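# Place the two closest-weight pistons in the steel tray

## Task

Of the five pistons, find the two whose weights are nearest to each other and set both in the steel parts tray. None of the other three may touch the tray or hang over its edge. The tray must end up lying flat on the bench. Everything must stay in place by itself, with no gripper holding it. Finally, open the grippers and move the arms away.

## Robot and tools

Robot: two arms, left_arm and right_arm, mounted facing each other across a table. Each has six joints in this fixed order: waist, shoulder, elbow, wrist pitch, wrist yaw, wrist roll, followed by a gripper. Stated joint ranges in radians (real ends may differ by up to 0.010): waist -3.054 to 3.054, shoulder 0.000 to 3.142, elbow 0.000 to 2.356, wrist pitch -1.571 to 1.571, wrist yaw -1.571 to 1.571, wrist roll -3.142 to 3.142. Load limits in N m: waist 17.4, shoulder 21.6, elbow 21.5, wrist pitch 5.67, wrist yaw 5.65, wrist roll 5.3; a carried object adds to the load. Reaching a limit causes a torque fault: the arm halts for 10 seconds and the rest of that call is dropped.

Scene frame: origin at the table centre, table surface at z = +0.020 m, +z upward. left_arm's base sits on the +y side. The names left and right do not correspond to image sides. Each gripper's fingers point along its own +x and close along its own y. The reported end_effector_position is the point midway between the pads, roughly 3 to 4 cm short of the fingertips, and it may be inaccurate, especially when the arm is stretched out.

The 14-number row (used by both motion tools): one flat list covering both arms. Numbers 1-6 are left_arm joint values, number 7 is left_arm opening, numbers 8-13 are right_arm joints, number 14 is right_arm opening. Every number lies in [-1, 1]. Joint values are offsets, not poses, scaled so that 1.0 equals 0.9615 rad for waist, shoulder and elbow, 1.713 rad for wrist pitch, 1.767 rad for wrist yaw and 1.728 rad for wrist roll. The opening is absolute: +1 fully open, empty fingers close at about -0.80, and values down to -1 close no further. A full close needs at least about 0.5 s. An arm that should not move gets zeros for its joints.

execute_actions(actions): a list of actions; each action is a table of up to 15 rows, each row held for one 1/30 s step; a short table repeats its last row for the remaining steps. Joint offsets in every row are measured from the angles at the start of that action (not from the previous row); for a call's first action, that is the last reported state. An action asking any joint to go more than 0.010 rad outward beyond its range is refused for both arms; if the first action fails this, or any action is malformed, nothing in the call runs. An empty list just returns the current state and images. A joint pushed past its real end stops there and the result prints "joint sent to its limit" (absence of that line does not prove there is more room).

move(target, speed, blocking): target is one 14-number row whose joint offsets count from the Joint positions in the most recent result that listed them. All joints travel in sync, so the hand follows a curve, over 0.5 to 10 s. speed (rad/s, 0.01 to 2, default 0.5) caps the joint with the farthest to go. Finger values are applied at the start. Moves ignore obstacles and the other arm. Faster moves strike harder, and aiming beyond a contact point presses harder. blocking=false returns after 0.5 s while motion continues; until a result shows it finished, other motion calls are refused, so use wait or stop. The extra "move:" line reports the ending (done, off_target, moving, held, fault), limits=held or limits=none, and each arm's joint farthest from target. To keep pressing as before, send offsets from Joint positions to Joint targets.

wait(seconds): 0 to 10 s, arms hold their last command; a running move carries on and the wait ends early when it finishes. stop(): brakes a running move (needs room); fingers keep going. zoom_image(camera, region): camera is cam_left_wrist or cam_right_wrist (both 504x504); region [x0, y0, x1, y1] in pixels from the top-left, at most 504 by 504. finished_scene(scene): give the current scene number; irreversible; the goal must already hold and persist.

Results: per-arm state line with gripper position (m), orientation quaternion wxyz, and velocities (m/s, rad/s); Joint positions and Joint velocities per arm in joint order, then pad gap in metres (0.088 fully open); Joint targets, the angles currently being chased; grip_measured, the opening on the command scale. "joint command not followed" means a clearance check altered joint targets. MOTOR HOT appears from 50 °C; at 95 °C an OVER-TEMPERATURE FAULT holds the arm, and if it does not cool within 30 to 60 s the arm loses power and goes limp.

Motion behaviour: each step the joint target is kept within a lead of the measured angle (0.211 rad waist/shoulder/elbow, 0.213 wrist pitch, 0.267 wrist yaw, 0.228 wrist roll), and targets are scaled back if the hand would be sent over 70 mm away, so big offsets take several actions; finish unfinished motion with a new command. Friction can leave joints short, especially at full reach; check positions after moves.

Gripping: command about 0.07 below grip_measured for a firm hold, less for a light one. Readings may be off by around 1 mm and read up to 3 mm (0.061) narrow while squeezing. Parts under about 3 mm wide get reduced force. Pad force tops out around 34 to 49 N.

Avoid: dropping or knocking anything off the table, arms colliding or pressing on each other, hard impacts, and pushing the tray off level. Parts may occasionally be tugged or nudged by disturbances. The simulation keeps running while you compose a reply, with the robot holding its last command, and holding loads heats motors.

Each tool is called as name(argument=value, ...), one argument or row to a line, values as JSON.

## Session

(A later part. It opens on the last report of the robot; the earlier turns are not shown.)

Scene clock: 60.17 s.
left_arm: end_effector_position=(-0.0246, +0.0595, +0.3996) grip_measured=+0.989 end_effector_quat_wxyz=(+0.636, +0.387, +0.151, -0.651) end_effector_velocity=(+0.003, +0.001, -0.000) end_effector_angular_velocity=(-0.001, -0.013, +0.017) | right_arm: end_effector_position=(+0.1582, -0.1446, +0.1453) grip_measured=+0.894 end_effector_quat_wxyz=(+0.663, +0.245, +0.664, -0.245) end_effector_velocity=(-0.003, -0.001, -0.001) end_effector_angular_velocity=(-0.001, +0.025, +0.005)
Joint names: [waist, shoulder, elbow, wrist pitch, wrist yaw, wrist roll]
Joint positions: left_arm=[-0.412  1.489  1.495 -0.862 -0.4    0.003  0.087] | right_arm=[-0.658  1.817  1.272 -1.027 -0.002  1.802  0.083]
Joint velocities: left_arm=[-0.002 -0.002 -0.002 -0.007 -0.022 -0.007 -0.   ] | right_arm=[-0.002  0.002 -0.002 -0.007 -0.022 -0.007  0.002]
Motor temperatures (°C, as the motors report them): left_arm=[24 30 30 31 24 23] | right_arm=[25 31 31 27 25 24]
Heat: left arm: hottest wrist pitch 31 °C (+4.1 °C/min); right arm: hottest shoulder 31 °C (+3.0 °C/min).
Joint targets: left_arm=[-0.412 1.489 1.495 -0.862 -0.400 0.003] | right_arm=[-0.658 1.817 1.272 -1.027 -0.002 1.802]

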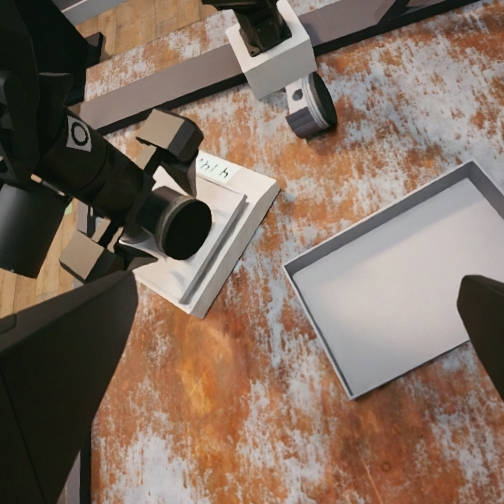

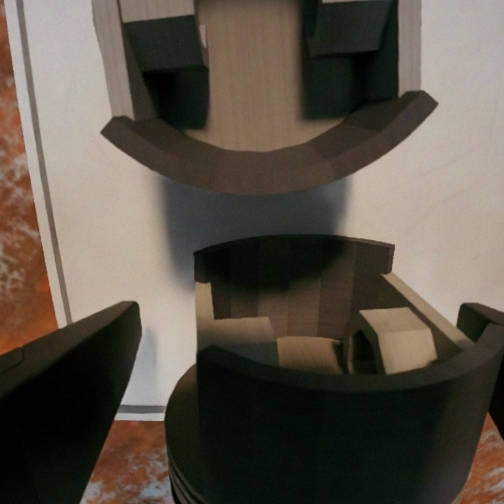

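execute_actions(
  actions=[],
)

Scene clock: 60.37 s.
left_arm: end_effector_position=(-0.0246, +0.0595, +0.3996) grip_measured=+0.989 end_effector_quat_wxyz=(+0.636, +0.387, +0.151, -0.651) end_effector_velocity=(-0.000, -0.001, +0.003) end_effector_angular_velocity=(-0.016, +0.016, +0.018) | right_arm: end_effector_position=(+0.1582, -0.1446, +0.1453) grip_measured=+0.897 end_effector_quat_wxyz=(+0.663, +0.245, +0.664, -0.245) end_effector_velocity=(-0.004, -0.004, +0.000) end_effector_angular_velocity=(-0.016, +0.017, -0.005)
Joint names: [waist, shoulder, elbow, wrist pitch, wrist yaw, wrist roll]
Joint positions: left_arm=[-0.412  1.489  1.495 -0.862 -0.4    0.003  0.087] | right_arm=[-0.658  1.817  1.272 -1.027 -0.002  1.802  0.083]
Joint velocities: left_arm=[-0.002 -0.002  0.002  0.007 -0.007 -0.022 -0.   ] | right_arm=[ 0.002 -0.002 -0.002 -0.022 -0.007  0.007 -0.   ]
Motor temperatures (°C, as the motors report them): left_arm=[24 30 30 31 24 23] | right_arm=[25 31 31 27 25 24]
Heat: left arm: hottest wrist pitch 31 °C (+4.0 °C/min); right arm: hottest shoulder 31 °C (+3.0 °C/min).
Joint targets: left_arm=[-0.412 1.489 1.495 -0.862 -0.400 0.003] | right_arm=[-0.658 1.817 1.272 -1.027 -0.002 1.802]

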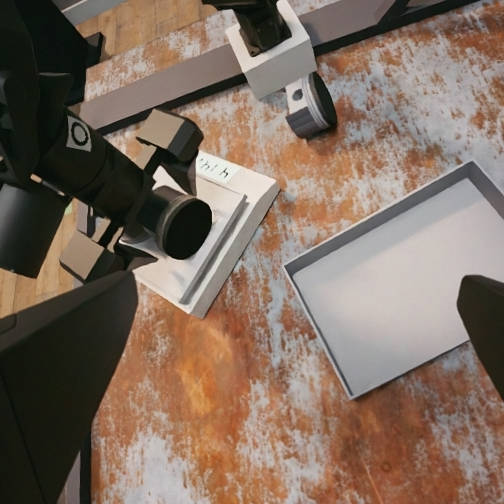

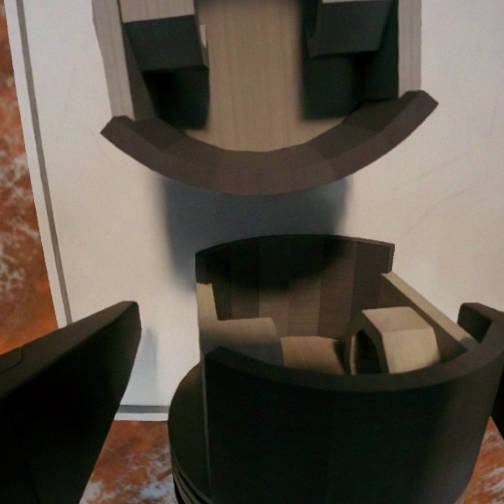

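move(
  target=[0,0,0,0,0,0,1, 0,0,0,0,0,0,0.2],
)

move(
  target=[0,0,0,0,0,0,1, 0.16,-0.058,0.105,-0.077,0,0,0.2],
  speed=0.35,
)

move(
  target=[0,0,0,0,0,0,1, 0.995,-0.255,-0.576,0.186,0,0,0.2],
  speed=0.85,
)

Scene clock: 62.23 s.
left_arm: end_effector_position=(-0.0246, +0.0595, +0.3996) grip_measured=+0.989 end_effector_quat_wxyz=(+0.636, +0.387, +0.151, -0.651) end_effector_velocity=(+0.001, +0.002, +0.001) end_effector_angular_velocity=(-0.001, -0.001, +0.007) | right_arm: end_effector_position=(+0.1583, -0.1446, +0.1453) grip_measured=+0.292 end_effector_quat_wxyz=(+0.663, +0.245, +0.664, -0.245) end_effector_velocity=(-0.001, -0.006, -0.001) end_effector_angular_velocity=(-0.021, +0.019, -0.000)
Joint names: [waist, shoulder, elbow, wrist pitch, wrist yaw, wrist roll]
Joint positions: left_arm=[-0.412  1.489  1.495 -0.862 -0.4    0.003  0.087] | right_arm=[-0.658  1.817  1.272 -1.027 -0.001  1.802  0.053]
Joint velocities: left_arm=[-0.002 -0.007 -0.002 -0.007 -0.007 -0.007 -0.   ] | right_arm=[-0.007  0.002 -0.002 -0.022 -0.007 -0.007 -0.   ]
Motor temperatures (°C, as the motors report them): left_arm=[24 30 30 31 24 23] | right_arm=[25 32 31 27 25 24]
Heat: left arm: hottest wrist pitch 31 °C (+4.1 °C/min); right arm: hottest shoulder 32 °C (+3.0 °C/min).
Joint targets: left_arm=[-0.412 1.489 1.495 -0.862 -0.400 0.003] | right_arm=[-0.657 1.817 1.272 -1.027 -0.002 1.802]
move: done; limits=none; left_arm: farthest joint: the waist, 0.000 radians from its target (0.000 radians at the start); right_arm: farthest joint: the wrist yaw, 0.001 radians from its target (0.000 radians at the start)

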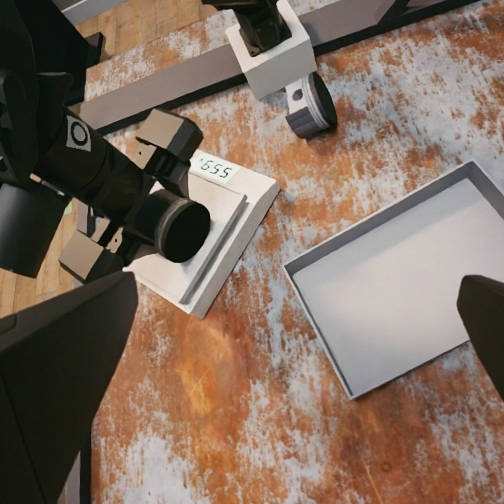

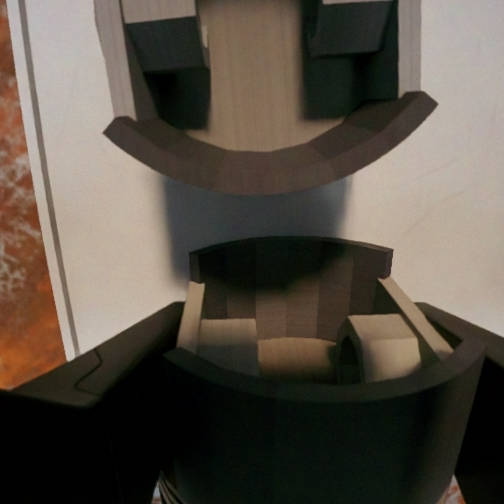

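Scene clock: 63.23 s.
left_arm: end_effector_position=(-0.0246, +0.0595, +0.3996) grip_measured=+0.989 end_effector_quat_wxyz=(+0.636, +0.387, +0.151, -0.651) end_effector_velocity=(+0.001, +0.002, -0.001) end_effector_angular_velocity=(+0.004, -0.003, +0.007) | right_arm: end_effector_position=(+0.1132, -0.1284, +0.1793) grip_measured=+0.292 end_effector_quat_wxyz=(+0.681, +0.194, +0.679, -0.195) end_effector_velocity=(-0.002, -0.006, -0.001) end_effector_angular_velocity=(-0.023, +0.016, +0.005)
Joint names: [waist, shoulder, elbow, wrist pitch, wrist yaw, wrist roll]
Joint positions: left_arm=[-0.412  1.489  1.495 -0.862 -0.4    0.003  0.087] | right_arm=[-0.508  1.777  1.361 -1.156  0.002  1.803  0.053]
Joint velocities: left_arm=[-0.002 -0.002 -0.002 -0.007 -0.007 -0.007 -0.   ] | right_arm=[-0.002 -0.002 -0.007 -0.022 -0.007 -0.007  0.   ]
Motor temperatures (°C, as the motors report them): left_arm=[24 30 30 31 24 23] | right_arm=[25 32 31 27 25 24]
Heat: left arm: hottest wrist pitch 31 °C (+4.1 °C/min); right arm: hottest shoulder 32 °C (+4.1 °C/min).
Joint targets: left_arm=[-0.412 1.489 1.495 -0.862 -0.400 0.003] | right_arm=[-0.504 1.761 1.373 -1.159 -0.001 1.802]
move: off_target (right_arm); limits=none; left_arm: farthest joint: the waist, 0.000 radians from its target (0.000 radians at the start); right_arm: farthest joint: the shoulder, 0.016 radians from its target (0.056 radians at the start)

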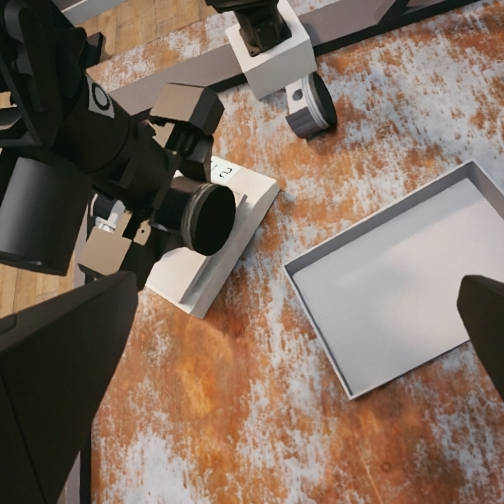

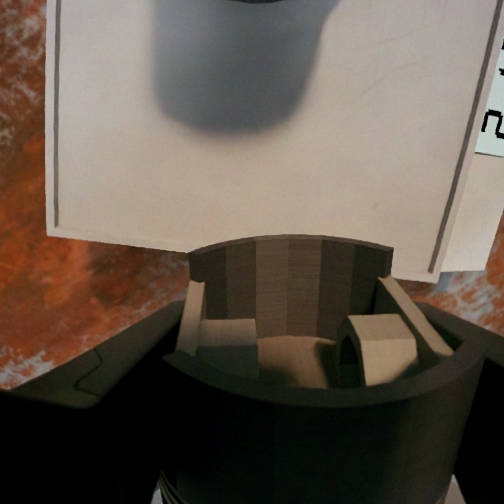

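Scene clock: 65.07 s.
left_arm: end_effector_position=(-0.0246, +0.0595, +0.3996) grip_measured=+0.989 end_effector_quat_wxyz=(+0.636, +0.387, +0.151, -0.651) end_effector_velocity=(+0.004, +0.003, -0.003) end_effector_angular_velocity=(+0.017, -0.009, +0.012) | right_arm: end_effector_position=(-0.1282, -0.2425, +0.1096) grip_measured=+0.292 end_effector_quat_wxyz=(+0.694, -0.139, +0.693, +0.139) end_effector_velocity=(-0.001, -0.005, -0.001) end_effector_angular_velocity=(-0.023, +0.011, +0.010)
Joint names: [waist, shoulder, elbow, wrist pitch, wrist yaw, wrist roll]
Joint positions: left_arm=[-0.412  1.489  1.495 -0.862 -0.4    0.003  0.087] | right_arm=[ 0.445  1.546  0.813 -0.84   0.002  1.803  0.053]
Joint velocities: left_arm=[ 0.002 -0.002 -0.002 -0.022 -0.007 -0.007 -0.   ] | right_arm=[ 0.002 -0.002 -0.007 -0.007 -0.022 -0.007 -0.   ]
Motor temperatures (°C, as the motors report them): left_arm=[24 30 30 31 24 23] | right_arm=[25 32 31 27 25 24]
Heat: left arm: hottest wrist pitch 31 °C (+4.1 °C/min); right arm: hottest shoulder 32 °C (+4.1 °C/min).
Joint targets: left_arm=[-0.412 1.489 1.495 -0.862 -0.400 0.003] | right_arm=[0.449 1.532 0.808 -0.838 0.002 1.803]
move: off_target (right_arm); limits=none; left_arm: farthest joint: the waist, 0.000 radians from its target (0.000 radians at the start); right_arm: farthest joint: the shoulder, 0.014 radians from its target (0.245 radians at the start)

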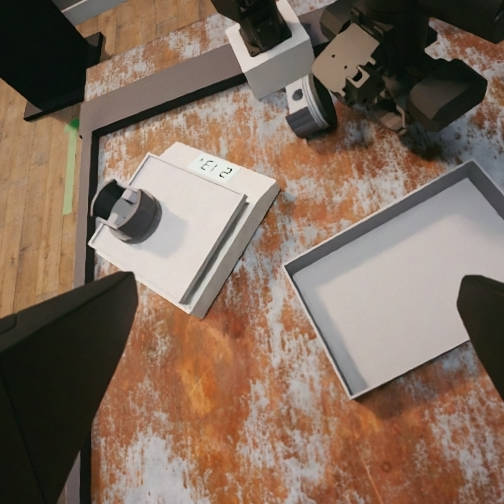

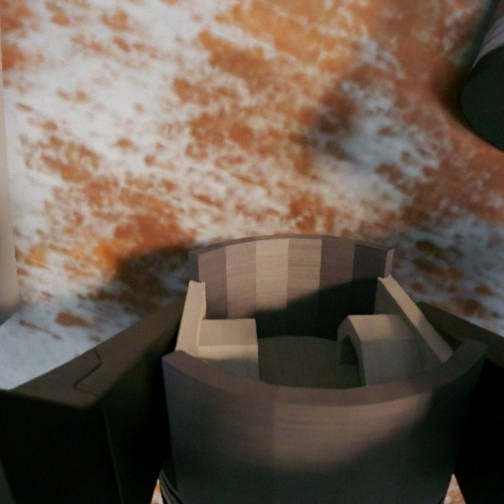

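move(
  target=[0,0,0,0,0,0,1, 0,0.076,-0.0755,0.078,0,0,0.2],
  speed=0.18,
)

execute_actions(
  actions=[
    [[0,0,0,0,0,0,1,0,0,0,0,0,0,0.25],[0,0,0,0,0,0,1,0,0,0,0,0,0,0.28],[0,0,0,0,0,0,1,0,0,0,0,0,0,0.31],[0,0,0,0,0,0,1,0,0,0,0,0,0,0.33],[0,0,0,0,0,0,1,0,0,0,0,0,0,0.35],[0,0,0,0,0,0,1,0,0,0,0,0,0,0.37],[0,0,0,0,0,0,1,0,0,0,0,0,0,0.39],[0,0,0,0,0,0,1,0,0,0,0,0,0,0.41],[0,0,0,0,0,0,1,0,0,0,0,0,0,0.43],[0,0,0,0,0,0,1,0,0,0,0,0,0,0.46],[0,0,0,0,0,0,1,0,0,0,0,0,0,0.5],[0,0,0,0,0,0,1,0,0,0,0,0,0,0.55],[0,0,0,0,0,0,1,0,0,0,0,0,0,0.6],[0,0,0,0,0,0,1,0,0,0,0,0,0,0.65],[0,0,0,0,0,0,1,0,0,0,0,0,0,0.7]],
    [[0,0,0,0,0,0,1,0,0,0,0,0,0,0.8],[0,0,0,0,0,0,1,0,0,0,0,0,0,0.9],[0,0,0,0,0,0,1,0,0,0,0,0,0,1]],
  ],
)

Scene clock: 67.03 s.
left_arm: end_effector_position=(-0.0246, +0.0595, +0.3996) grip_measured=+0.989 end_effector_quat_wxyz=(+0.636, +0.387, +0.151, -0.651) end_effector_velocity=(+0.001, +0.002, -0.001) end_effector_angular_velocity=(+0.002, +0.008, +0.018) | right_arm: end_effector_position=(-0.1279, -0.2428, +0.0817) grip_measured=+0.292 end_effector_quat_wxyz=(+0.694, -0.139, +0.693, +0.139) end_effector_velocity=(+0.002, -0.004, -0.002) end_effector_angular_velocity=(-0.018, -0.004, +0.005)
Joint names: [waist, shoulder, elbow, wrist pitch, wrist yaw, wrist roll]
Joint positions: left_arm=[-0.412  1.489  1.495 -0.862 -0.4    0.003  0.087] | right_arm=[ 0.445  1.609  0.747 -0.709  0.002  1.803  0.053]
Joint velocities: left_arm=[-0.002 -0.002 -0.002 -0.007 -0.007 -0.022 -0.   ] | right_arm=[-0.002  0.002 -0.007 -0.007 -0.007 -0.007 -0.   ]
Motor temperatures (°C, as the motors report them): left_arm=[24 30 30 31 24 23] | right_arm=[25 32 31 27 25 24]
Heat: left arm: hottest wrist pitch 31 °C (+3.1 °C/min); right arm: hottest shoulder 32 °C (+3.1 °C/min).
Joint targets: left_arm=[-0.412 1.489 1.495 -0.862 -0.400 0.003] | right_arm=[0.445 1.619 0.741 -0.706 0.002 1.803]
move: done; limits=none; left_arm: farthest joint: the waist, 0.000 radians from its target (0.000 radians at the start); right_arm: farthest joint: the shoulder, 0.010 radians from its target (0.073 radians at the start)

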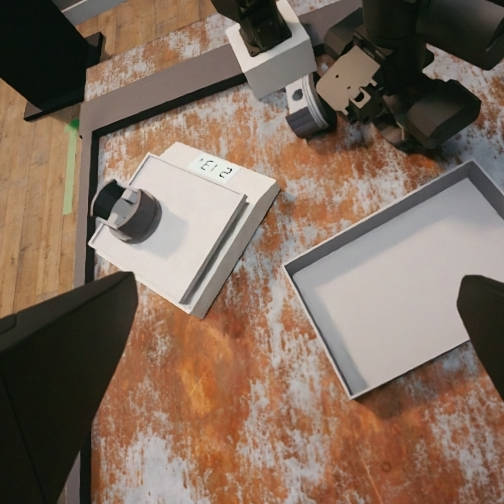

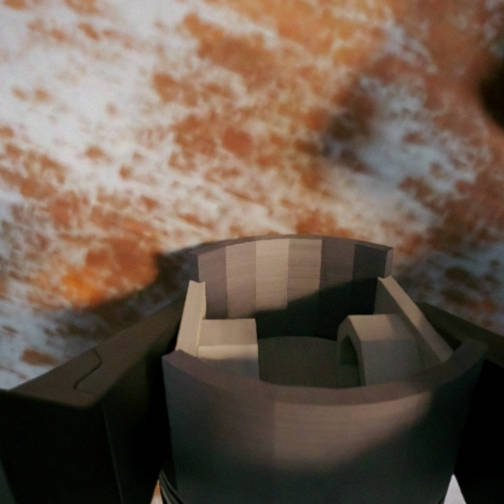

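Scene clock: 68.03 s.
left_arm: end_effector_position=(-0.0246, +0.0595, +0.3996) grip_measured=+0.989 end_effector_quat_wxyz=(+0.636, +0.387, +0.151, -0.651) end_effector_velocity=(+0.001, +0.002, +0.001) end_effector_angular_velocity=(-0.004, +0.020, +0.028) | right_arm: end_effector_position=(-0.1278, -0.2427, +0.0817) grip_measured=+0.995 end_effector_quat_wxyz=(+0.695, -0.138, +0.692, +0.139) end_effector_velocity=(-0.002, +0.000, +0.001) end_effector_angular_velocity=(+0.006, +0.013, +0.010)
Joint names: [waist, shoulder, elbow, wrist pitch, wrist yaw, wrist roll]
Joint positions: left_arm=[-0.412  1.489  1.495 -0.862 -0.4    0.003  0.087] | right_arm=[ 0.445  1.609  0.747 -0.709  0.003  1.803  0.088]
Joint velocities: left_arm=[-0.002 -0.007 -0.002 -0.007 -0.007 -0.037 -0.   ] | right_arm=[ 0.002 -0.007 -0.002  0.007 -0.007 -0.007  0.003]
Motor temperatures (°C, as the motors report them): left_arm=[24 30 30 31 24 23] | right_arm=[25 32 31 27 25 24]
Heat: left arm: hottest wrist pitch 31 °C (+3.0 °C/min); right arm: hottest shoulder 32 °C (+3.0 °C/min).
Joint targets: left_arm=[-0.412 1.489 1.495 -0.862 -0.400 0.003] | right_arm=[0.445 1.609 0.747 -0.709 0.003 1.803]

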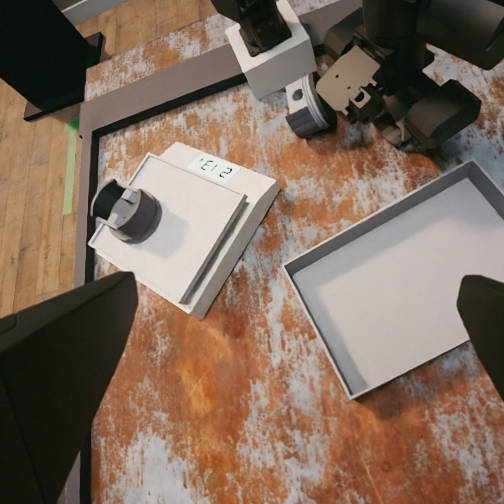

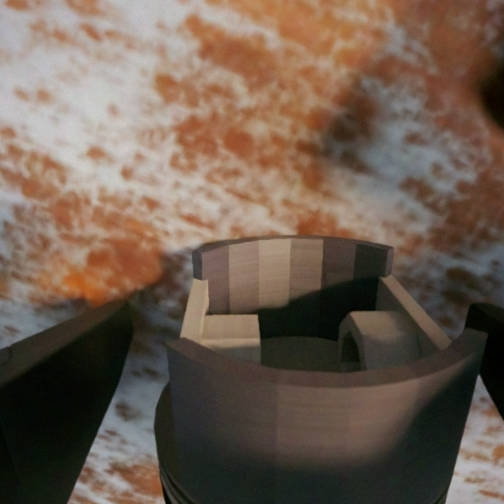

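move(
  target=[0,0,0,0,0,0,1, 0,-0.147,0.191,-0.181,0,0,1],
  speed=0.6,
)

move(
  target=[0,0,0,0,0,0,1, 0.44,0.486,0.675,-0.109,0,-0.629,1],
  speed=1.2,
)

Scene clock: 70.10 s.
left_arm: end_effector_position=(-0.0246, +0.0595, +0.3996) grip_measured=+0.989 end_effector_quat_wxyz=(+0.636, +0.387, +0.151, -0.651) end_effector_velocity=(+0.001, +0.001, -0.002) end_effector_angular_velocity=(+0.008, -0.005, +0.007) | right_arm: end_effector_position=(-0.1279, -0.2426, +0.1498) grip_measured=+1.000 end_effector_quat_wxyz=(+0.694, -0.138, +0.692, +0.139) end_effector_velocity=(+0.003, -0.005, +0.001) end_effector_angular_velocity=(-0.018, -0.004, +0.005)
Joint names: [waist, shoulder, elbow, wrist pitch, wrist yaw, wrist roll]
Joint positions: left_arm=[-0.412  1.489  1.495 -0.862 -0.4    0.003  0.087] | right_arm=[ 0.445  1.477  0.923 -1.017  0.003  1.803  0.088]
Joint velocities: left_arm=[-0.002  0.002 -0.002 -0.007 -0.007 -0.007 -0.   ] | right_arm=[-0.002 -0.007 -0.002 -0.022 -0.007 -0.007  0.   ]
Motor temperatures (°C, as the motors report them): left_arm=[24 30 30 31 24 23] | right_arm=[25 32 31 27 25 24]
Heat: left arm: hottest wrist pitch 31 °C (+3.0 °C/min); right arm: hottest shoulder 32 °C (+3.0 °C/min).
Joint targets: left_arm=[-0.412 1.489 1.495 -0.862 -0.400 0.003] | right_arm=[0.445 1.468 0.930 -1.019 0.003 1.803]
move: done; limits=none; left_arm: farthest joint: the waist, 0.000 radians from its target (0.000 radians at the start); right_arm: farthest joint: the shoulder, 0.010 radians from its target (0.142 radians at the start)

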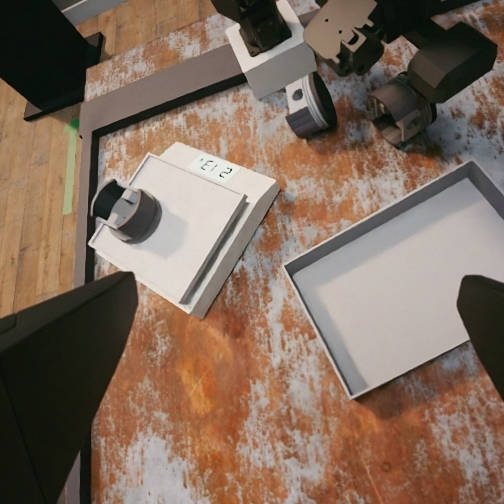

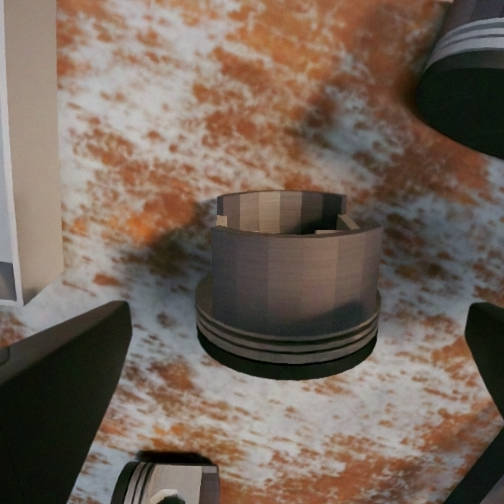

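Scene clock: 71.83 s.
left_arm: end_effector_position=(-0.0246, +0.0595, +0.3996) grip_measured=+0.989 end_effector_quat_wxyz=(+0.636, +0.387, +0.151, -0.651) end_effector_velocity=(+0.001, -0.003, +0.000) end_effector_angular_velocity=(-0.020, +0.005, +0.027) | right_arm: end_effector_position=(-0.3050, -0.2506, +0.1812) grip_measured=+1.000 end_effector_quat_wxyz=(+0.413, -0.573, +0.411, +0.577) end_effector_velocity=(+0.001, -0.001, +0.001) end_effector_angular_velocity=(-0.008, +0.002, -0.010)
Joint names: [waist, shoulder, elbow, wrist pitch, wrist yaw, wrist roll]
Joint positions: left_arm=[-0.412  1.489  1.495 -0.862 -0.4    0.003  0.087] | right_arm=[ 0.864  1.928  1.564 -1.201  0.003  0.719  0.088]
Joint velocities: left_arm=[-0.002  0.002 -0.007  0.022 -0.022 -0.022 -0.   ] | right_arm=[-0.002 -0.002  0.002 -0.007 -0.007  0.007  0.   ]
Motor temperatures (°C, as the motors report them): left_arm=[24 30 31 31 24 23] | right_arm=[25 32 31 27 25 24]
Heat: left arm: hottest elbow 31 °C (+3.0 °C/min); right arm: hottest shoulder 32 °C (+3.0 °C/min).
Joint targets: left_arm=[-0.412 1.489 1.495 -0.862 -0.400 0.003] | right_arm=[0.868 1.945 1.572 -1.203 0.003 0.715]
move: off_target (right_arm); limits=none; left_arm: farthest joint: the waist, 0.000 radians from its target (0.000 radians at the start); right_arm: farthest joint: the shoulder, 0.016 radians from its target (0.467 radians at the start)

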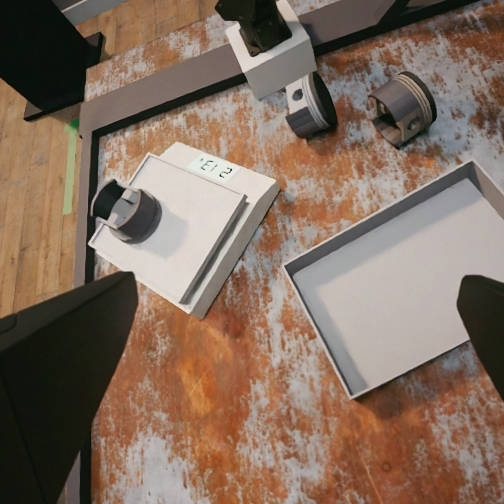

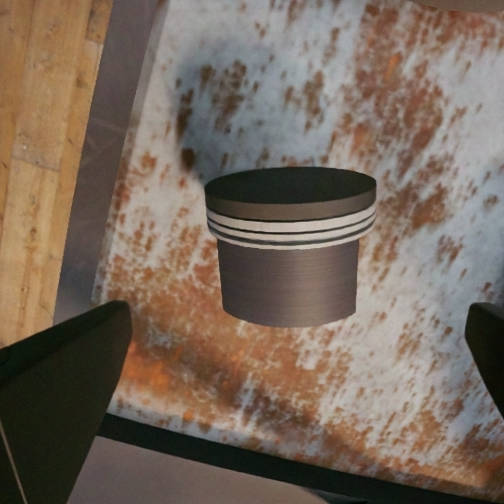

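move(
  target=[0,0,0,0,0,0,1, 0.0196,0.111,-0.315,0.222,0,-0.012,0.9],
  speed=0.45,
)

move(
  target=[0,0,0,0,0,0,1, 0,0,0,0,0,0,0.2],
)

Scene clock: 74.37 s.
left_arm: end_effector_position=(-0.0246, +0.0595, +0.3996) grip_measured=+0.989 end_effector_quat_wxyz=(+0.636, +0.387, +0.151, -0.651) end_effector_velocity=(-0.001, +0.002, -0.001) end_effector_angular_velocity=(+0.004, -0.003, +0.003) | right_arm: end_effector_position=(-0.2995, -0.2599, +0.0799) grip_measured=+0.902 end_effector_quat_wxyz=(+0.404, -0.582, +0.401, +0.581) end_effector_velocity=(+0.002, -0.001, +0.000) end_effector_angular_velocity=(+0.003, -0.010, +0.010)
Joint names: [waist, shoulder, elbow, wrist pitch, wrist yaw, wrist roll]
Joint positions: left_arm=[-0.412  1.489  1.495 -0.862 -0.4    0.003  0.087] | right_arm=[ 0.879  2.019  1.27  -0.823  0.003  0.701  0.083]
Joint velocities: left_arm=[-0.007 -0.002 -0.002 -0.007 -0.007 -0.007 -0.   ] | right_arm=[ 0.002 -0.002 -0.002 -0.007  0.007 -0.007 -0.   ]
Motor temperatures (°C, as the motors report them): left_arm=[24 30 31 32 24 23] | right_arm=[25 32 31 27 25 24]
Heat: left arm: hottest wrist pitch 32 °C (+4.1 °C/min); right arm: hottest shoulder 32 °C (+3.0 °C/min).
Joint targets: left_arm=[-0.412 1.489 1.495 -0.862 -0.400 0.003] | right_arm=[0.883 2.034 1.261 -0.821 0.003 0.698]
move: off_target (right_arm); limits=none; left_arm: farthest joint: the waist, 0.000 radians from its target (0.000 radians at the start); right_arm: farthest joint: the shoulder, 0.015 radians from its target (0.107 radians at the start)

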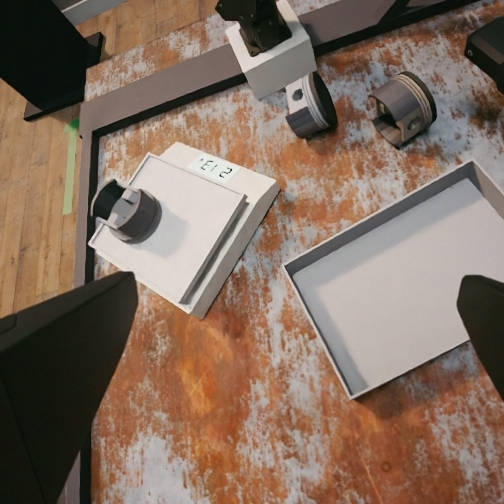

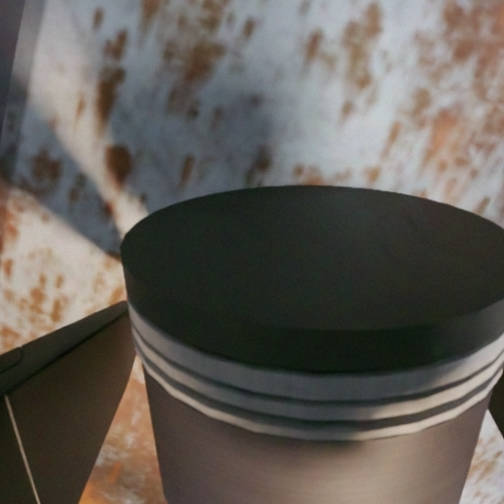

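Scene clock: 74.87 s.
left_arm: end_effector_position=(-0.0246, +0.0595, +0.3996) grip_measured=+0.989 end_effector_quat_wxyz=(+0.636, +0.387, +0.151, -0.651) end_effector_velocity=(+0.003, +0.001, -0.001) end_effector_angular_velocity=(+0.002, +0.008, +0.023) | right_arm: end_effector_position=(-0.2993, -0.2600, +0.0799) grip_measured=+0.312 end_effector_quat_wxyz=(+0.404, -0.582, +0.401, +0.581) end_effector_velocity=(+0.007, +0.001, +0.000) end_effector_angular_velocity=(+0.008, -0.030, +0.005)
Joint names: [waist, shoulder, elbow, wrist pitch, wrist yaw, wrist roll]
Joint positions: left_arm=[-0.412  1.489  1.495 -0.862 -0.4    0.003  0.087] | right_arm=[ 0.879  2.019  1.27  -0.824  0.003  0.701  0.054]
Joint velocities: left_arm=[ 0.002 -0.002 -0.002 -0.007 -0.007 -0.022 -0.   ] | right_arm=[-0.002 -0.002 -0.002 -0.022  0.022 -0.007  0.   ]
Motor temperatures (°C, as the motors report them): left_arm=[24 30 31 32 24 23] | right_arm=[25 32 31 27 25 24]
Heat: left arm: hottest wrist pitch 32 °C (+4.0 °C/min); right arm: hottest shoulder 32 °C (+3.0 °C/min).
Joint targets: left_arm=[-0.412 1.489 1.495 -0.862 -0.400 0.003] | right_arm=[0.879 2.019 1.270 -0.823 0.003 0.701]
move: done; limits=none; left_arm: farthest joint: the waist, 0.000 radians from its target (0.000 radians at the start); right_arm: farthest joint: the wrist pitch, 0.001 radians from its target (0.000 radians at the start)

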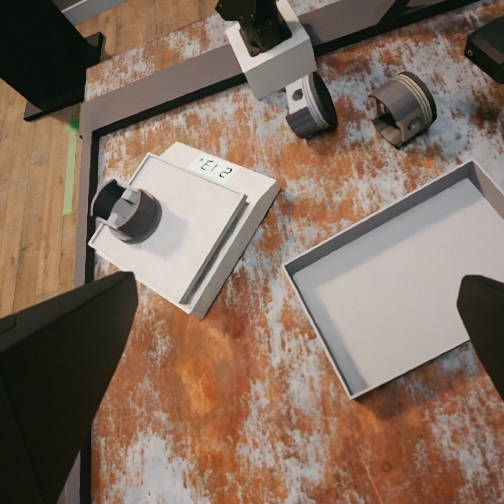

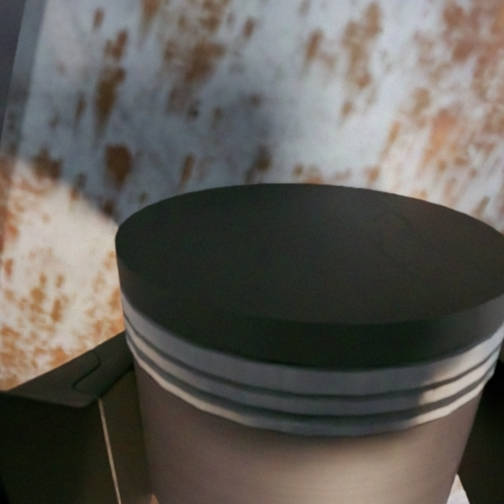

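move(
  target=[0,0,0,0,0,0,1, -0.1,-0.235,0.131,-0.189,0,0.15,0.2],
  speed=0.5,
)

move(
  target=[0,0,0,0,0,0,1, -0.75,-0.205,-0.226,0.017,0,0.26,0.2],
  speed=0.9,
)

Scene clock: 77.57 s.
left_arm: end_effector_position=(-0.0246, +0.0595, +0.3996) grip_measured=+0.989 end_effector_quat_wxyz=(+0.636, +0.387, +0.151, -0.651) end_effector_velocity=(-0.001, +0.003, -0.009) end_effector_angular_velocity=(+0.036, -0.015, -0.012) | right_arm: end_effector_position=(-0.2625, -0.2457, +0.1748) grip_measured=+0.312 end_effector_quat_wxyz=(+0.498, -0.503, +0.496, +0.503) end_effector_velocity=(+0.003, -0.000, +0.000) end_effector_angular_velocity=(-0.010, -0.002, -0.015)
Joint names: [waist, shoulder, elbow, wrist pitch, wrist yaw, wrist roll]
Joint positions: left_arm=[-0.412  1.489  1.495 -0.862 -0.4    0.003  0.087] | right_arm=[ 0.787  1.811  1.385 -1.146  0.003  0.957  0.054]
Joint velocities: left_arm=[-0.002  0.007 -0.007 -0.022  0.007  0.007 -0.   ] | right_arm=[-0.007 -0.002 -0.002 -0.007 -0.007  0.007 -0.   ]
Motor temperatures (°C, as the motors report them): left_arm=[24 30 31 32 24 23] | right_arm=[25 33 31 27 25 24]
Heat: left arm: hottest wrist pitch 32 °C (+3.0 °C/min); right arm: hottest shoulder 33 °C (+4.1 °C/min).
Joint targets: left_arm=[-0.412 1.489 1.495 -0.862 -0.400 0.003] | right_arm=[0.783 1.794 1.396 -1.148 0.003 0.960]
move: off_target (right_arm); limits=none; left_arm: farthest joint: the waist, 0.000 radians from its target (0.000 radians at the start); right_arm: farthest joint: the shoulder, 0.018 radians from its target (0.226 radians at the start)

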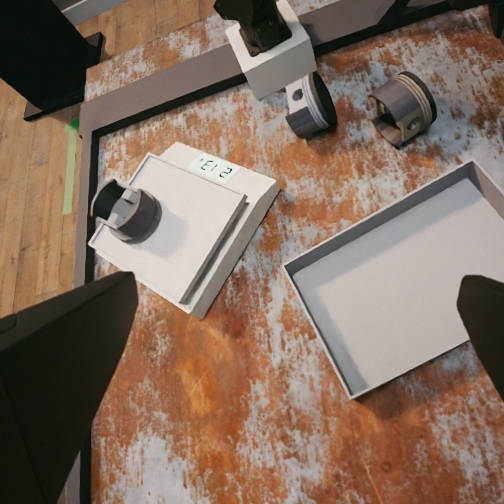

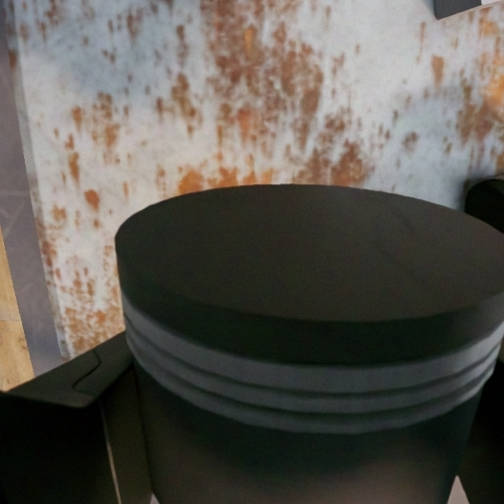

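Scene clock: 79.10 s.
left_arm: end_effector_position=(-0.0246, +0.0595, +0.3996) grip_measured=+0.989 end_effector_quat_wxyz=(+0.636, +0.387, +0.151, -0.651) end_effector_velocity=(-0.004, +0.000, +0.001) end_effector_angular_velocity=(-0.005, +0.013, -0.007) | right_arm: end_effector_position=(-0.0598, -0.1609, +0.1744) grip_measured=+0.312 end_effector_quat_wxyz=(+0.693, -0.148, +0.691, +0.146) end_effector_velocity=(-0.002, -0.003, +0.000) end_effector_angular_velocity=(-0.013, +0.019, +0.005)
Joint names: [waist, shoulder, elbow, wrist pitch, wrist yaw, wrist roll]
Joint positions: left_arm=[-0.412  1.489  1.495 -0.862 -0.4    0.003  0.087] | right_arm=[ 0.07   1.63   1.174 -1.118  0.003  1.403  0.054]
Joint velocities: left_arm=[-0.007 -0.002 -0.002  0.007  0.007 -0.007 -0.   ] | right_arm=[-0.002 -0.002 -0.002 -0.007 -0.022 -0.007 -0.   ]
Motor temperatures (°C, as the motors report them): left_arm=[24 30 31 32 24 23] | right_arm=[25 33 31 27 25 24]
Heat: left arm: hottest wrist pitch 32 °C (+3.0 °C/min); right arm: hottest shoulder 33 °C (+3.0 °C/min).
Joint targets: left_arm=[-0.412 1.489 1.495 -0.862 -0.400 0.003] | right_arm=[0.066 1.614 1.168 -1.117 0.003 1.406]
move: off_target (right_arm); limits=none; left_arm: farthest joint: the waist, 0.000 radians from its target (0.000 radians at the start); right_arm: farthest joint: the shoulder, 0.016 radians from its target (0.197 radians at the start)

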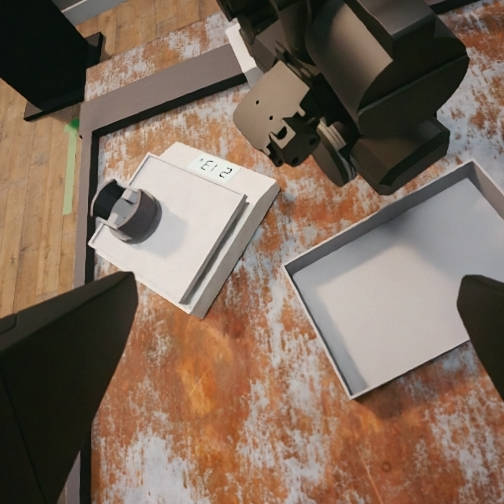

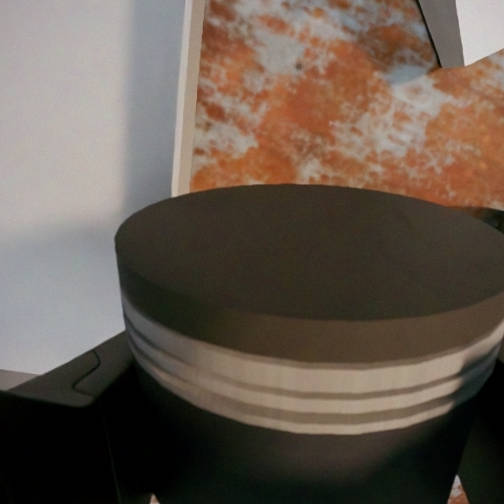

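move(
  target=[0,0,0,0,0,0,1, -0.7157,0.2018,0.1737,0.02,0,0.261,0.2],
  speed=0.8,
)

Scene clock: 81.00 s.
left_arm: end_effector_position=(-0.0246, +0.0595, +0.3996) grip_measured=+0.989 end_effector_quat_wxyz=(+0.636, +0.387, +0.151, -0.651) end_effector_velocity=(+0.001, +0.002, -0.001) end_effector_angular_velocity=(+0.004, -0.003, +0.007) | right_arm: end_effector_position=(+0.1478, -0.1354, +0.1602) grip_measured=+0.311 end_effector_quat_wxyz=(+0.664, +0.247, +0.662, -0.246) end_effector_velocity=(+0.002, +0.000, +0.000) end_effector_angular_velocity=(+0.010, +0.004, +0.000)
Joint names: [waist, shoulder, elbow, wrist pitch, wrist yaw, wrist roll]
Joint positions: left_arm=[-0.412  1.489  1.495 -0.862 -0.4    0.003  0.087] | right_arm=[-0.614  1.813  1.329 -1.085  0.003  1.851  0.054]
Joint velocities: left_arm=[-0.002 -0.002 -0.002 -0.007 -0.007 -0.007 -0.   ] | right_arm=[-0.007 -0.002 -0.002  0.007 -0.007 -0.007  0.   ]
Motor temperatures (°C, as the motors report them): left_arm=[24 30 31 32 24 23] | right_arm=[25 33 32 27 25 24]
Heat: left arm: hottest wrist pitch 32 °C (+3.0 °C/min); right arm: hottest shoulder 33 °C (+3.0 °C/min).
Joint targets: left_arm=[-0.412 1.489 1.495 -0.862 -0.400 0.003] | right_arm=[-0.619 1.824 1.341 -1.084 0.003 1.854]
move: off_target (right_arm); limits=none; left_arm: farthest joint: the waist, 0.000 radians from its target (0.000 radians at the start); right_arm: farthest joint: the elbow, 0.012 radians from its target (0.167 radians at the start)

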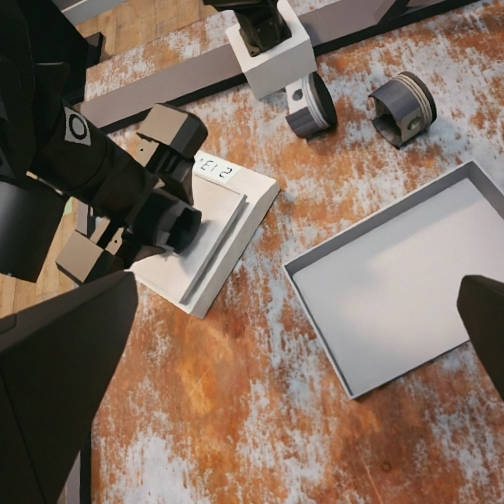

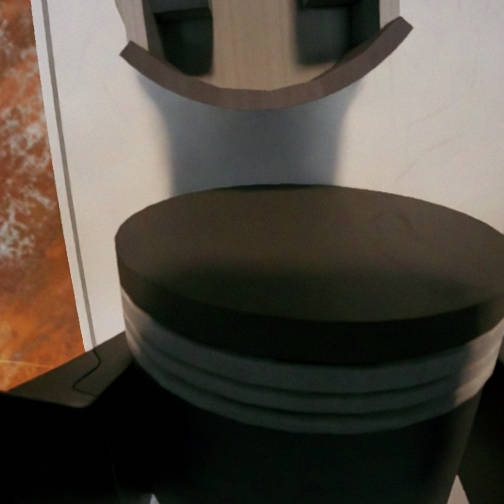

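move(
  target=[-0.1,0,0,0,-0.05,0,1, -0.022,0.025,-0.0505,0.032,0,-0.01,0.2],
  speed=0.15,
)

execute_actions(
  actions=[
    [[0,0,0,0,0,0,1,0,0,0,0,0,0,0.26],[0,0,0,0,0,0,1,0,0,0,0,0,0,0.3],[0,0,0,0,0,0,1,0,0,0,0,0,0,0.33],[0,0,0,0,0,0,1,0,0,0,0,0,0,0.35],[0,0,0,0,0,0,1,0,0,0,0,0,0,0.37],[0,0,0,0,0,0,1,0,0,0,0,0,0,0.39],[0,0,0,0,0,0,1,0,0,0,0,0,0,0.41],[0,0,0,0,0,0,1,0,0,0,0,0,0,0.43],[0,0,0,0,0,0,1,0,0,0,0,0,0,0.45],[0,0,0,0,0,0,1,0,0,0,0,0,0,0.48],[0,0,0,0,0,0,1,0,0,0,0,0,0,0.52],[0,0,0,0,0,0,1,0,0,0,0,0,0,0.56],[0,0,0,0,0,0,1,0,0,0,0,0,0,0.6],[0,0,0,0,0,0,1,0,0,0,0,0,0,0.65],[0,0,0,0,0,0,1,0,0,0,0,0,0,0.7]],
    [[0,0,0,0,0,0,1,0,0,0,0,0,0,0.8],[0,0,0,0,0,0,1,0,0,0,0,0,0,0.85]],
  ],
)

zoom_image(
  camera="cam_left_wrist",
  region=[130,110,290,240],
)

Scene clock: 83.10 s.
left_arm: end_effector_position=(-0.0465, +0.0679, +0.4037) grip_measured=+0.989 end_effector_quat_wxyz=(+0.633, +0.399, +0.116, -0.653) end_effector_velocity=(-0.000, -0.000, +0.001) end_effector_angular_velocity=(-0.008, -0.007, -0.003) | right_arm: end_effector_position=(+0.1525, -0.1387, +0.1457) grip_measured=+0.311 end_effector_quat_wxyz=(+0.663, +0.247, +0.661, -0.248) end_effector_velocity=(-0.005, -0.000, +0.000) end_effector_angular_velocity=(+0.003, +0.023, -0.005)
Joint names: [waist, shoulder, elbow, wrist pitch, wrist yaw, wrist roll]
Joint positions: left_arm=[-0.505  1.489  1.495 -0.862 -0.484  0.003  0.087] | right_arm=[-0.632  1.827  1.287 -1.032  0.003  1.836  0.054]
Joint velocities: left_arm=[-0.002 -0.002 -0.002  0.007 -0.007  0.007 -0.   ] | right_arm=[ 0.002 -0.002 -0.002 -0.007 -0.022  0.007  0.   ]
Motor temperatures (°C, as the motors report them): left_arm=[24 30 31 32 24 23] | right_arm=[25 33 32 27 25 24]
Heat: left arm: hottest wrist pitch 32 °C (+3.0 °C/min); right arm: hottest shoulder 33 °C (+3.0 °C/min).
Joint targets: left_arm=[-0.508 1.489 1.495 -0.862 -0.488 0.003] | right_arm=[-0.635 1.837 1.281 -1.030 0.003 1.833]
move: done; limits=none; left_arm: farthest joint: the wrist yaw, 0.004 radians from its target (0.089 radians at the start); right_arm: farthest joint: the shoulder, 0.010 radians from its target (0.024 radians at the start)

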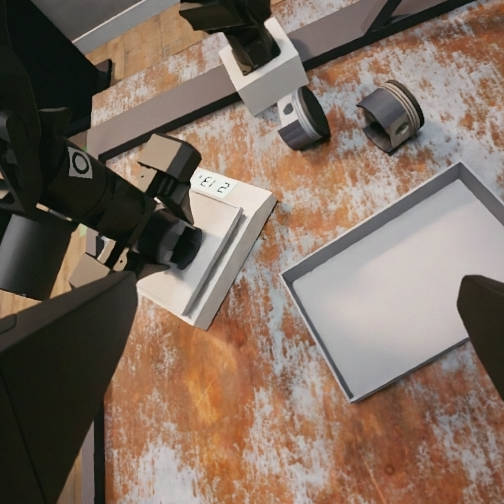

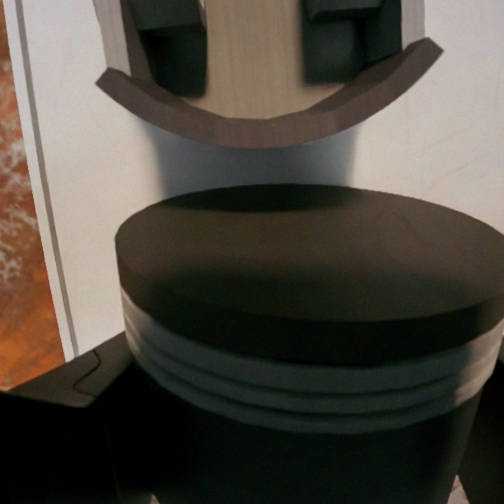

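Scene clock: 84.10 s.
left_arm: end_effector_position=(-0.0465, +0.0679, +0.4037) grip_measured=+0.989 end_effector_quat_wxyz=(+0.633, +0.399, +0.116, -0.653) end_effector_velocity=(+0.001, +0.002, +0.003) end_effector_angular_velocity=(-0.007, +0.013, +0.017) | right_arm: end_effector_position=(+0.1525, -0.1387, +0.1457) grip_measured=+0.844 end_effector_quat_wxyz=(+0.663, +0.247, +0.661, -0.248) end_effector_velocity=(-0.002, -0.005, +0.002) end_effector_angular_velocity=(-0.019, +0.001, +0.010)
Joint names: [waist, shoulder, elbow, wrist pitch, wrist yaw, wrist roll]
Joint positions: left_arm=[-0.505  1.489  1.495 -0.862 -0.484  0.003  0.087] | right_arm=[-0.632  1.827  1.287 -1.032  0.003  1.836  0.08 ]
Joint velocities: left_arm=[-0.002 -0.007  0.002 -0.007 -0.007 -0.022 -0.   ] | right_arm=[ 0.002 -0.007 -0.002 -0.022  0.007 -0.007  0.001]
Motor temperatures (°C, as the motors report them): left_arm=[24 30 31 32 24 23] | right_arm=[25 33 32 27 25 24]
Heat: left arm: hottest wrist pitch 32 °C (+3.0 °C/min); right arm: hottest shoulder 33 °C (+3.0 °C/min).
Joint targets: left_arm=[-0.505 1.489 1.495 -0.862 -0.484 0.003] | right_arm=[-0.632 1.827 1.287 -1.032 0.003 1.836]

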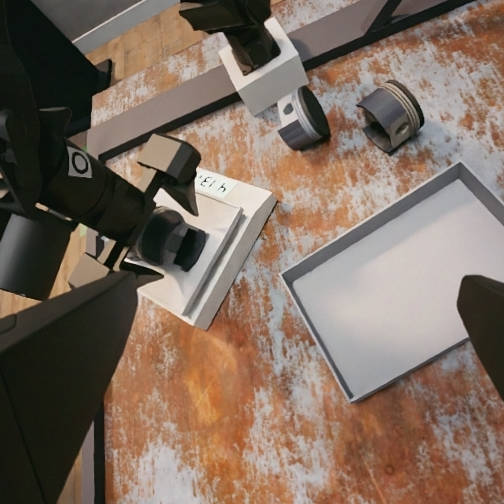

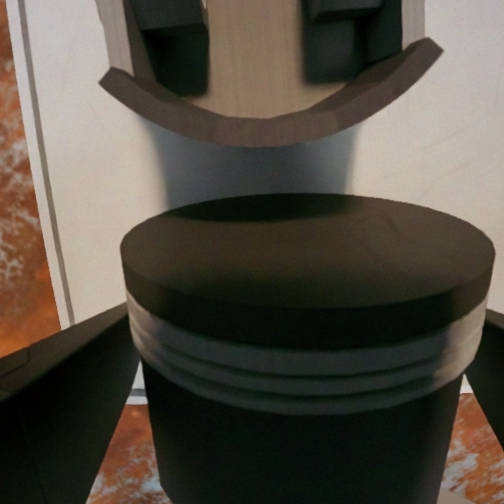

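Region (130, 110, 290, 240) of cam_left_wrist's 504x504 image, scaled by 3.150, with more detail than that image has; it fills the top 410 rows of this view, and the rest is white.

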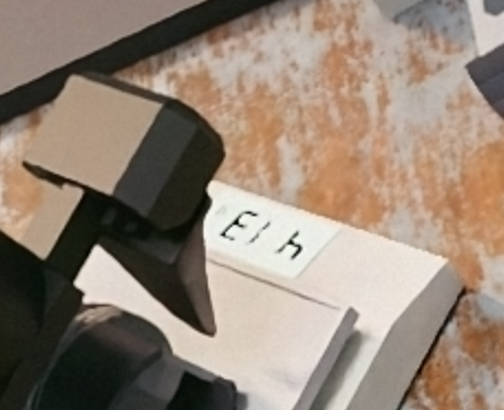

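move(
  target=[0,0,0,0,0,0,1, 0.012,0,0,0,0,0,0.2],
)

move(
  target=[0.2,-0.5,-0.4,-0.08,0.27,0,1, 0.1,-0.058,0.105,-0.077,0,0,0.2],
  speed=0.8,
)

Scene clock: 86.60 s.
left_arm: end_effector_position=(-0.0465, +0.0679, +0.4037) grip_measured=+0.989 end_effector_quat_wxyz=(+0.633, +0.399, +0.116, -0.653) end_effector_velocity=(+0.002, +0.003, +0.000) end_effector_angular_velocity=(+0.008, -0.028, +0.002) | right_arm: end_effector_position=(+0.1515, -0.1381, +0.1457) grip_measured=+0.303 end_effector_quat_wxyz=(+0.664, +0.246, +0.662, -0.247) end_effector_velocity=(-0.004, -0.004, +0.000) end_effector_angular_velocity=(-0.017, +0.016, +0.010)
Joint names: [waist, shoulder, elbow, wrist pitch, wrist yaw, wrist roll]
Joint positions: left_arm=[-0.505  1.489  1.495 -0.862 -0.484  0.003  0.087] | right_arm=[-0.628  1.827  1.287 -1.032  0.003  1.836  0.054]
Joint velocities: left_arm=[-0.007 -0.002  0.002 -0.022 -0.022  0.007 -0.   ] | right_arm=[ 0.002 -0.002 -0.002 -0.022 -0.007 -0.007  0.   ]
Motor temperatures (°C, as the motors report them): left_arm=[24 30 31 32 24 23] | right_arm=[25 33 32 27 25 24]
Heat: left arm: hottest wrist pitch 32 °C (+3.0 °C/min); right arm: hottest shoulder 33 °C (+3.0 °C/min).
Joint targets: left_arm=[-0.505 1.489 1.495 -0.862 -0.484 0.003] | right_arm=[-0.620 1.827 1.287 -1.032 0.003 1.836]
move: done; limits=none; left_arm: farthest joint: the waist, 0.000 radians from its target (0.000 radians at the start); right_arm: farthest joint: the waist, 0.008 radians from its target (0.011 radians at the start)

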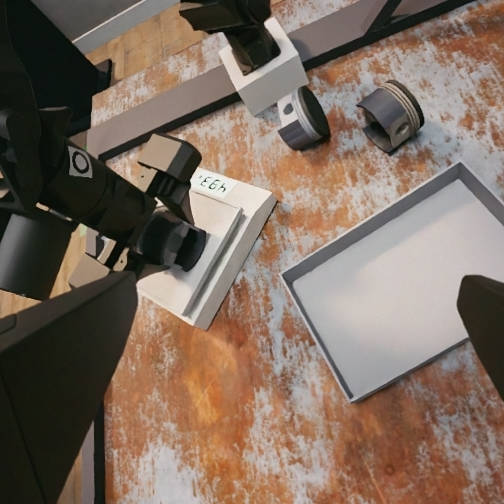

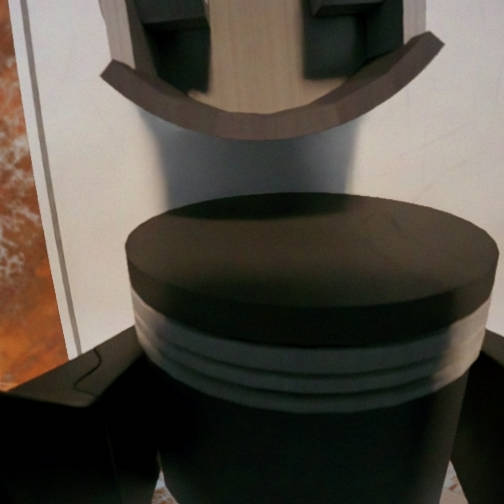

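Scene clock: 87.93 s.
left_arm: end_effector_position=(-0.0032, +0.1862, +0.3731) grip_measured=+0.989 end_effector_quat_wxyz=(+0.531, +0.350, +0.247, -0.732) end_effector_velocity=(+0.002, +0.003, -0.005) end_effector_angular_velocity=(+0.025, -0.010, +0.008) | right_arm: end_effector_position=(+0.1227, -0.1290, +0.1791) grip_measured=+0.303 end_effector_quat_wxyz=(+0.674, +0.214, +0.672, -0.217) end_effector_velocity=(-0.001, -0.002, +0.000) end_effector_angular_velocity=(-0.004, +0.009, +0.005)
Joint names: [waist, shoulder, elbow, wrist pitch, wrist yaw, wrist roll]
Joint positions: left_arm=[-0.316  1.013  1.125 -0.996 -0.011  0.003  0.087] | right_arm=[-0.536  1.789  1.375 -1.161  0.003  1.836  0.054]
Joint velocities: left_arm=[-0.002  0.002 -0.002 -0.022 -0.007 -0.007  0.   ] | right_arm=[-0.002 -0.002 -0.002 -0.007 -0.007 -0.007 -0.   ]
Motor temperatures (°C, as the motors report them): left_arm=[24 30 31 32 24 23] | right_arm=[25 33 32 27 25 24]
Heat: left arm: hottest wrist pitch 32 °C (+3.0 °C/min); right arm: hottest shoulder 33 °C (+3.0 °C/min).
Joint targets: left_arm=[-0.313 1.008 1.110 -0.999 -0.007 0.003] | right_arm=[-0.532 1.771 1.387 -1.163 0.003 1.836]
move: off_target (left_arm, right_arm); limits=none; left_arm: farthest joint: the elbow, 0.015 radians from its target (0.385 radians at the start); right_arm: farthest joint: the shoulder, 0.017 radians from its target (0.056 radians at the start)

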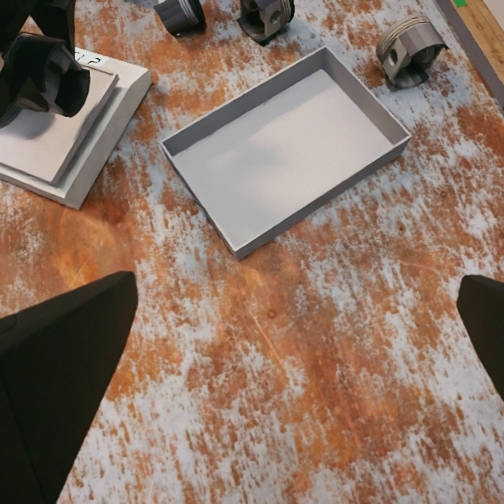

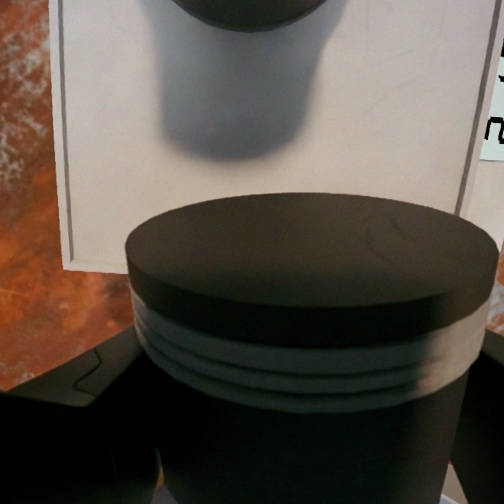

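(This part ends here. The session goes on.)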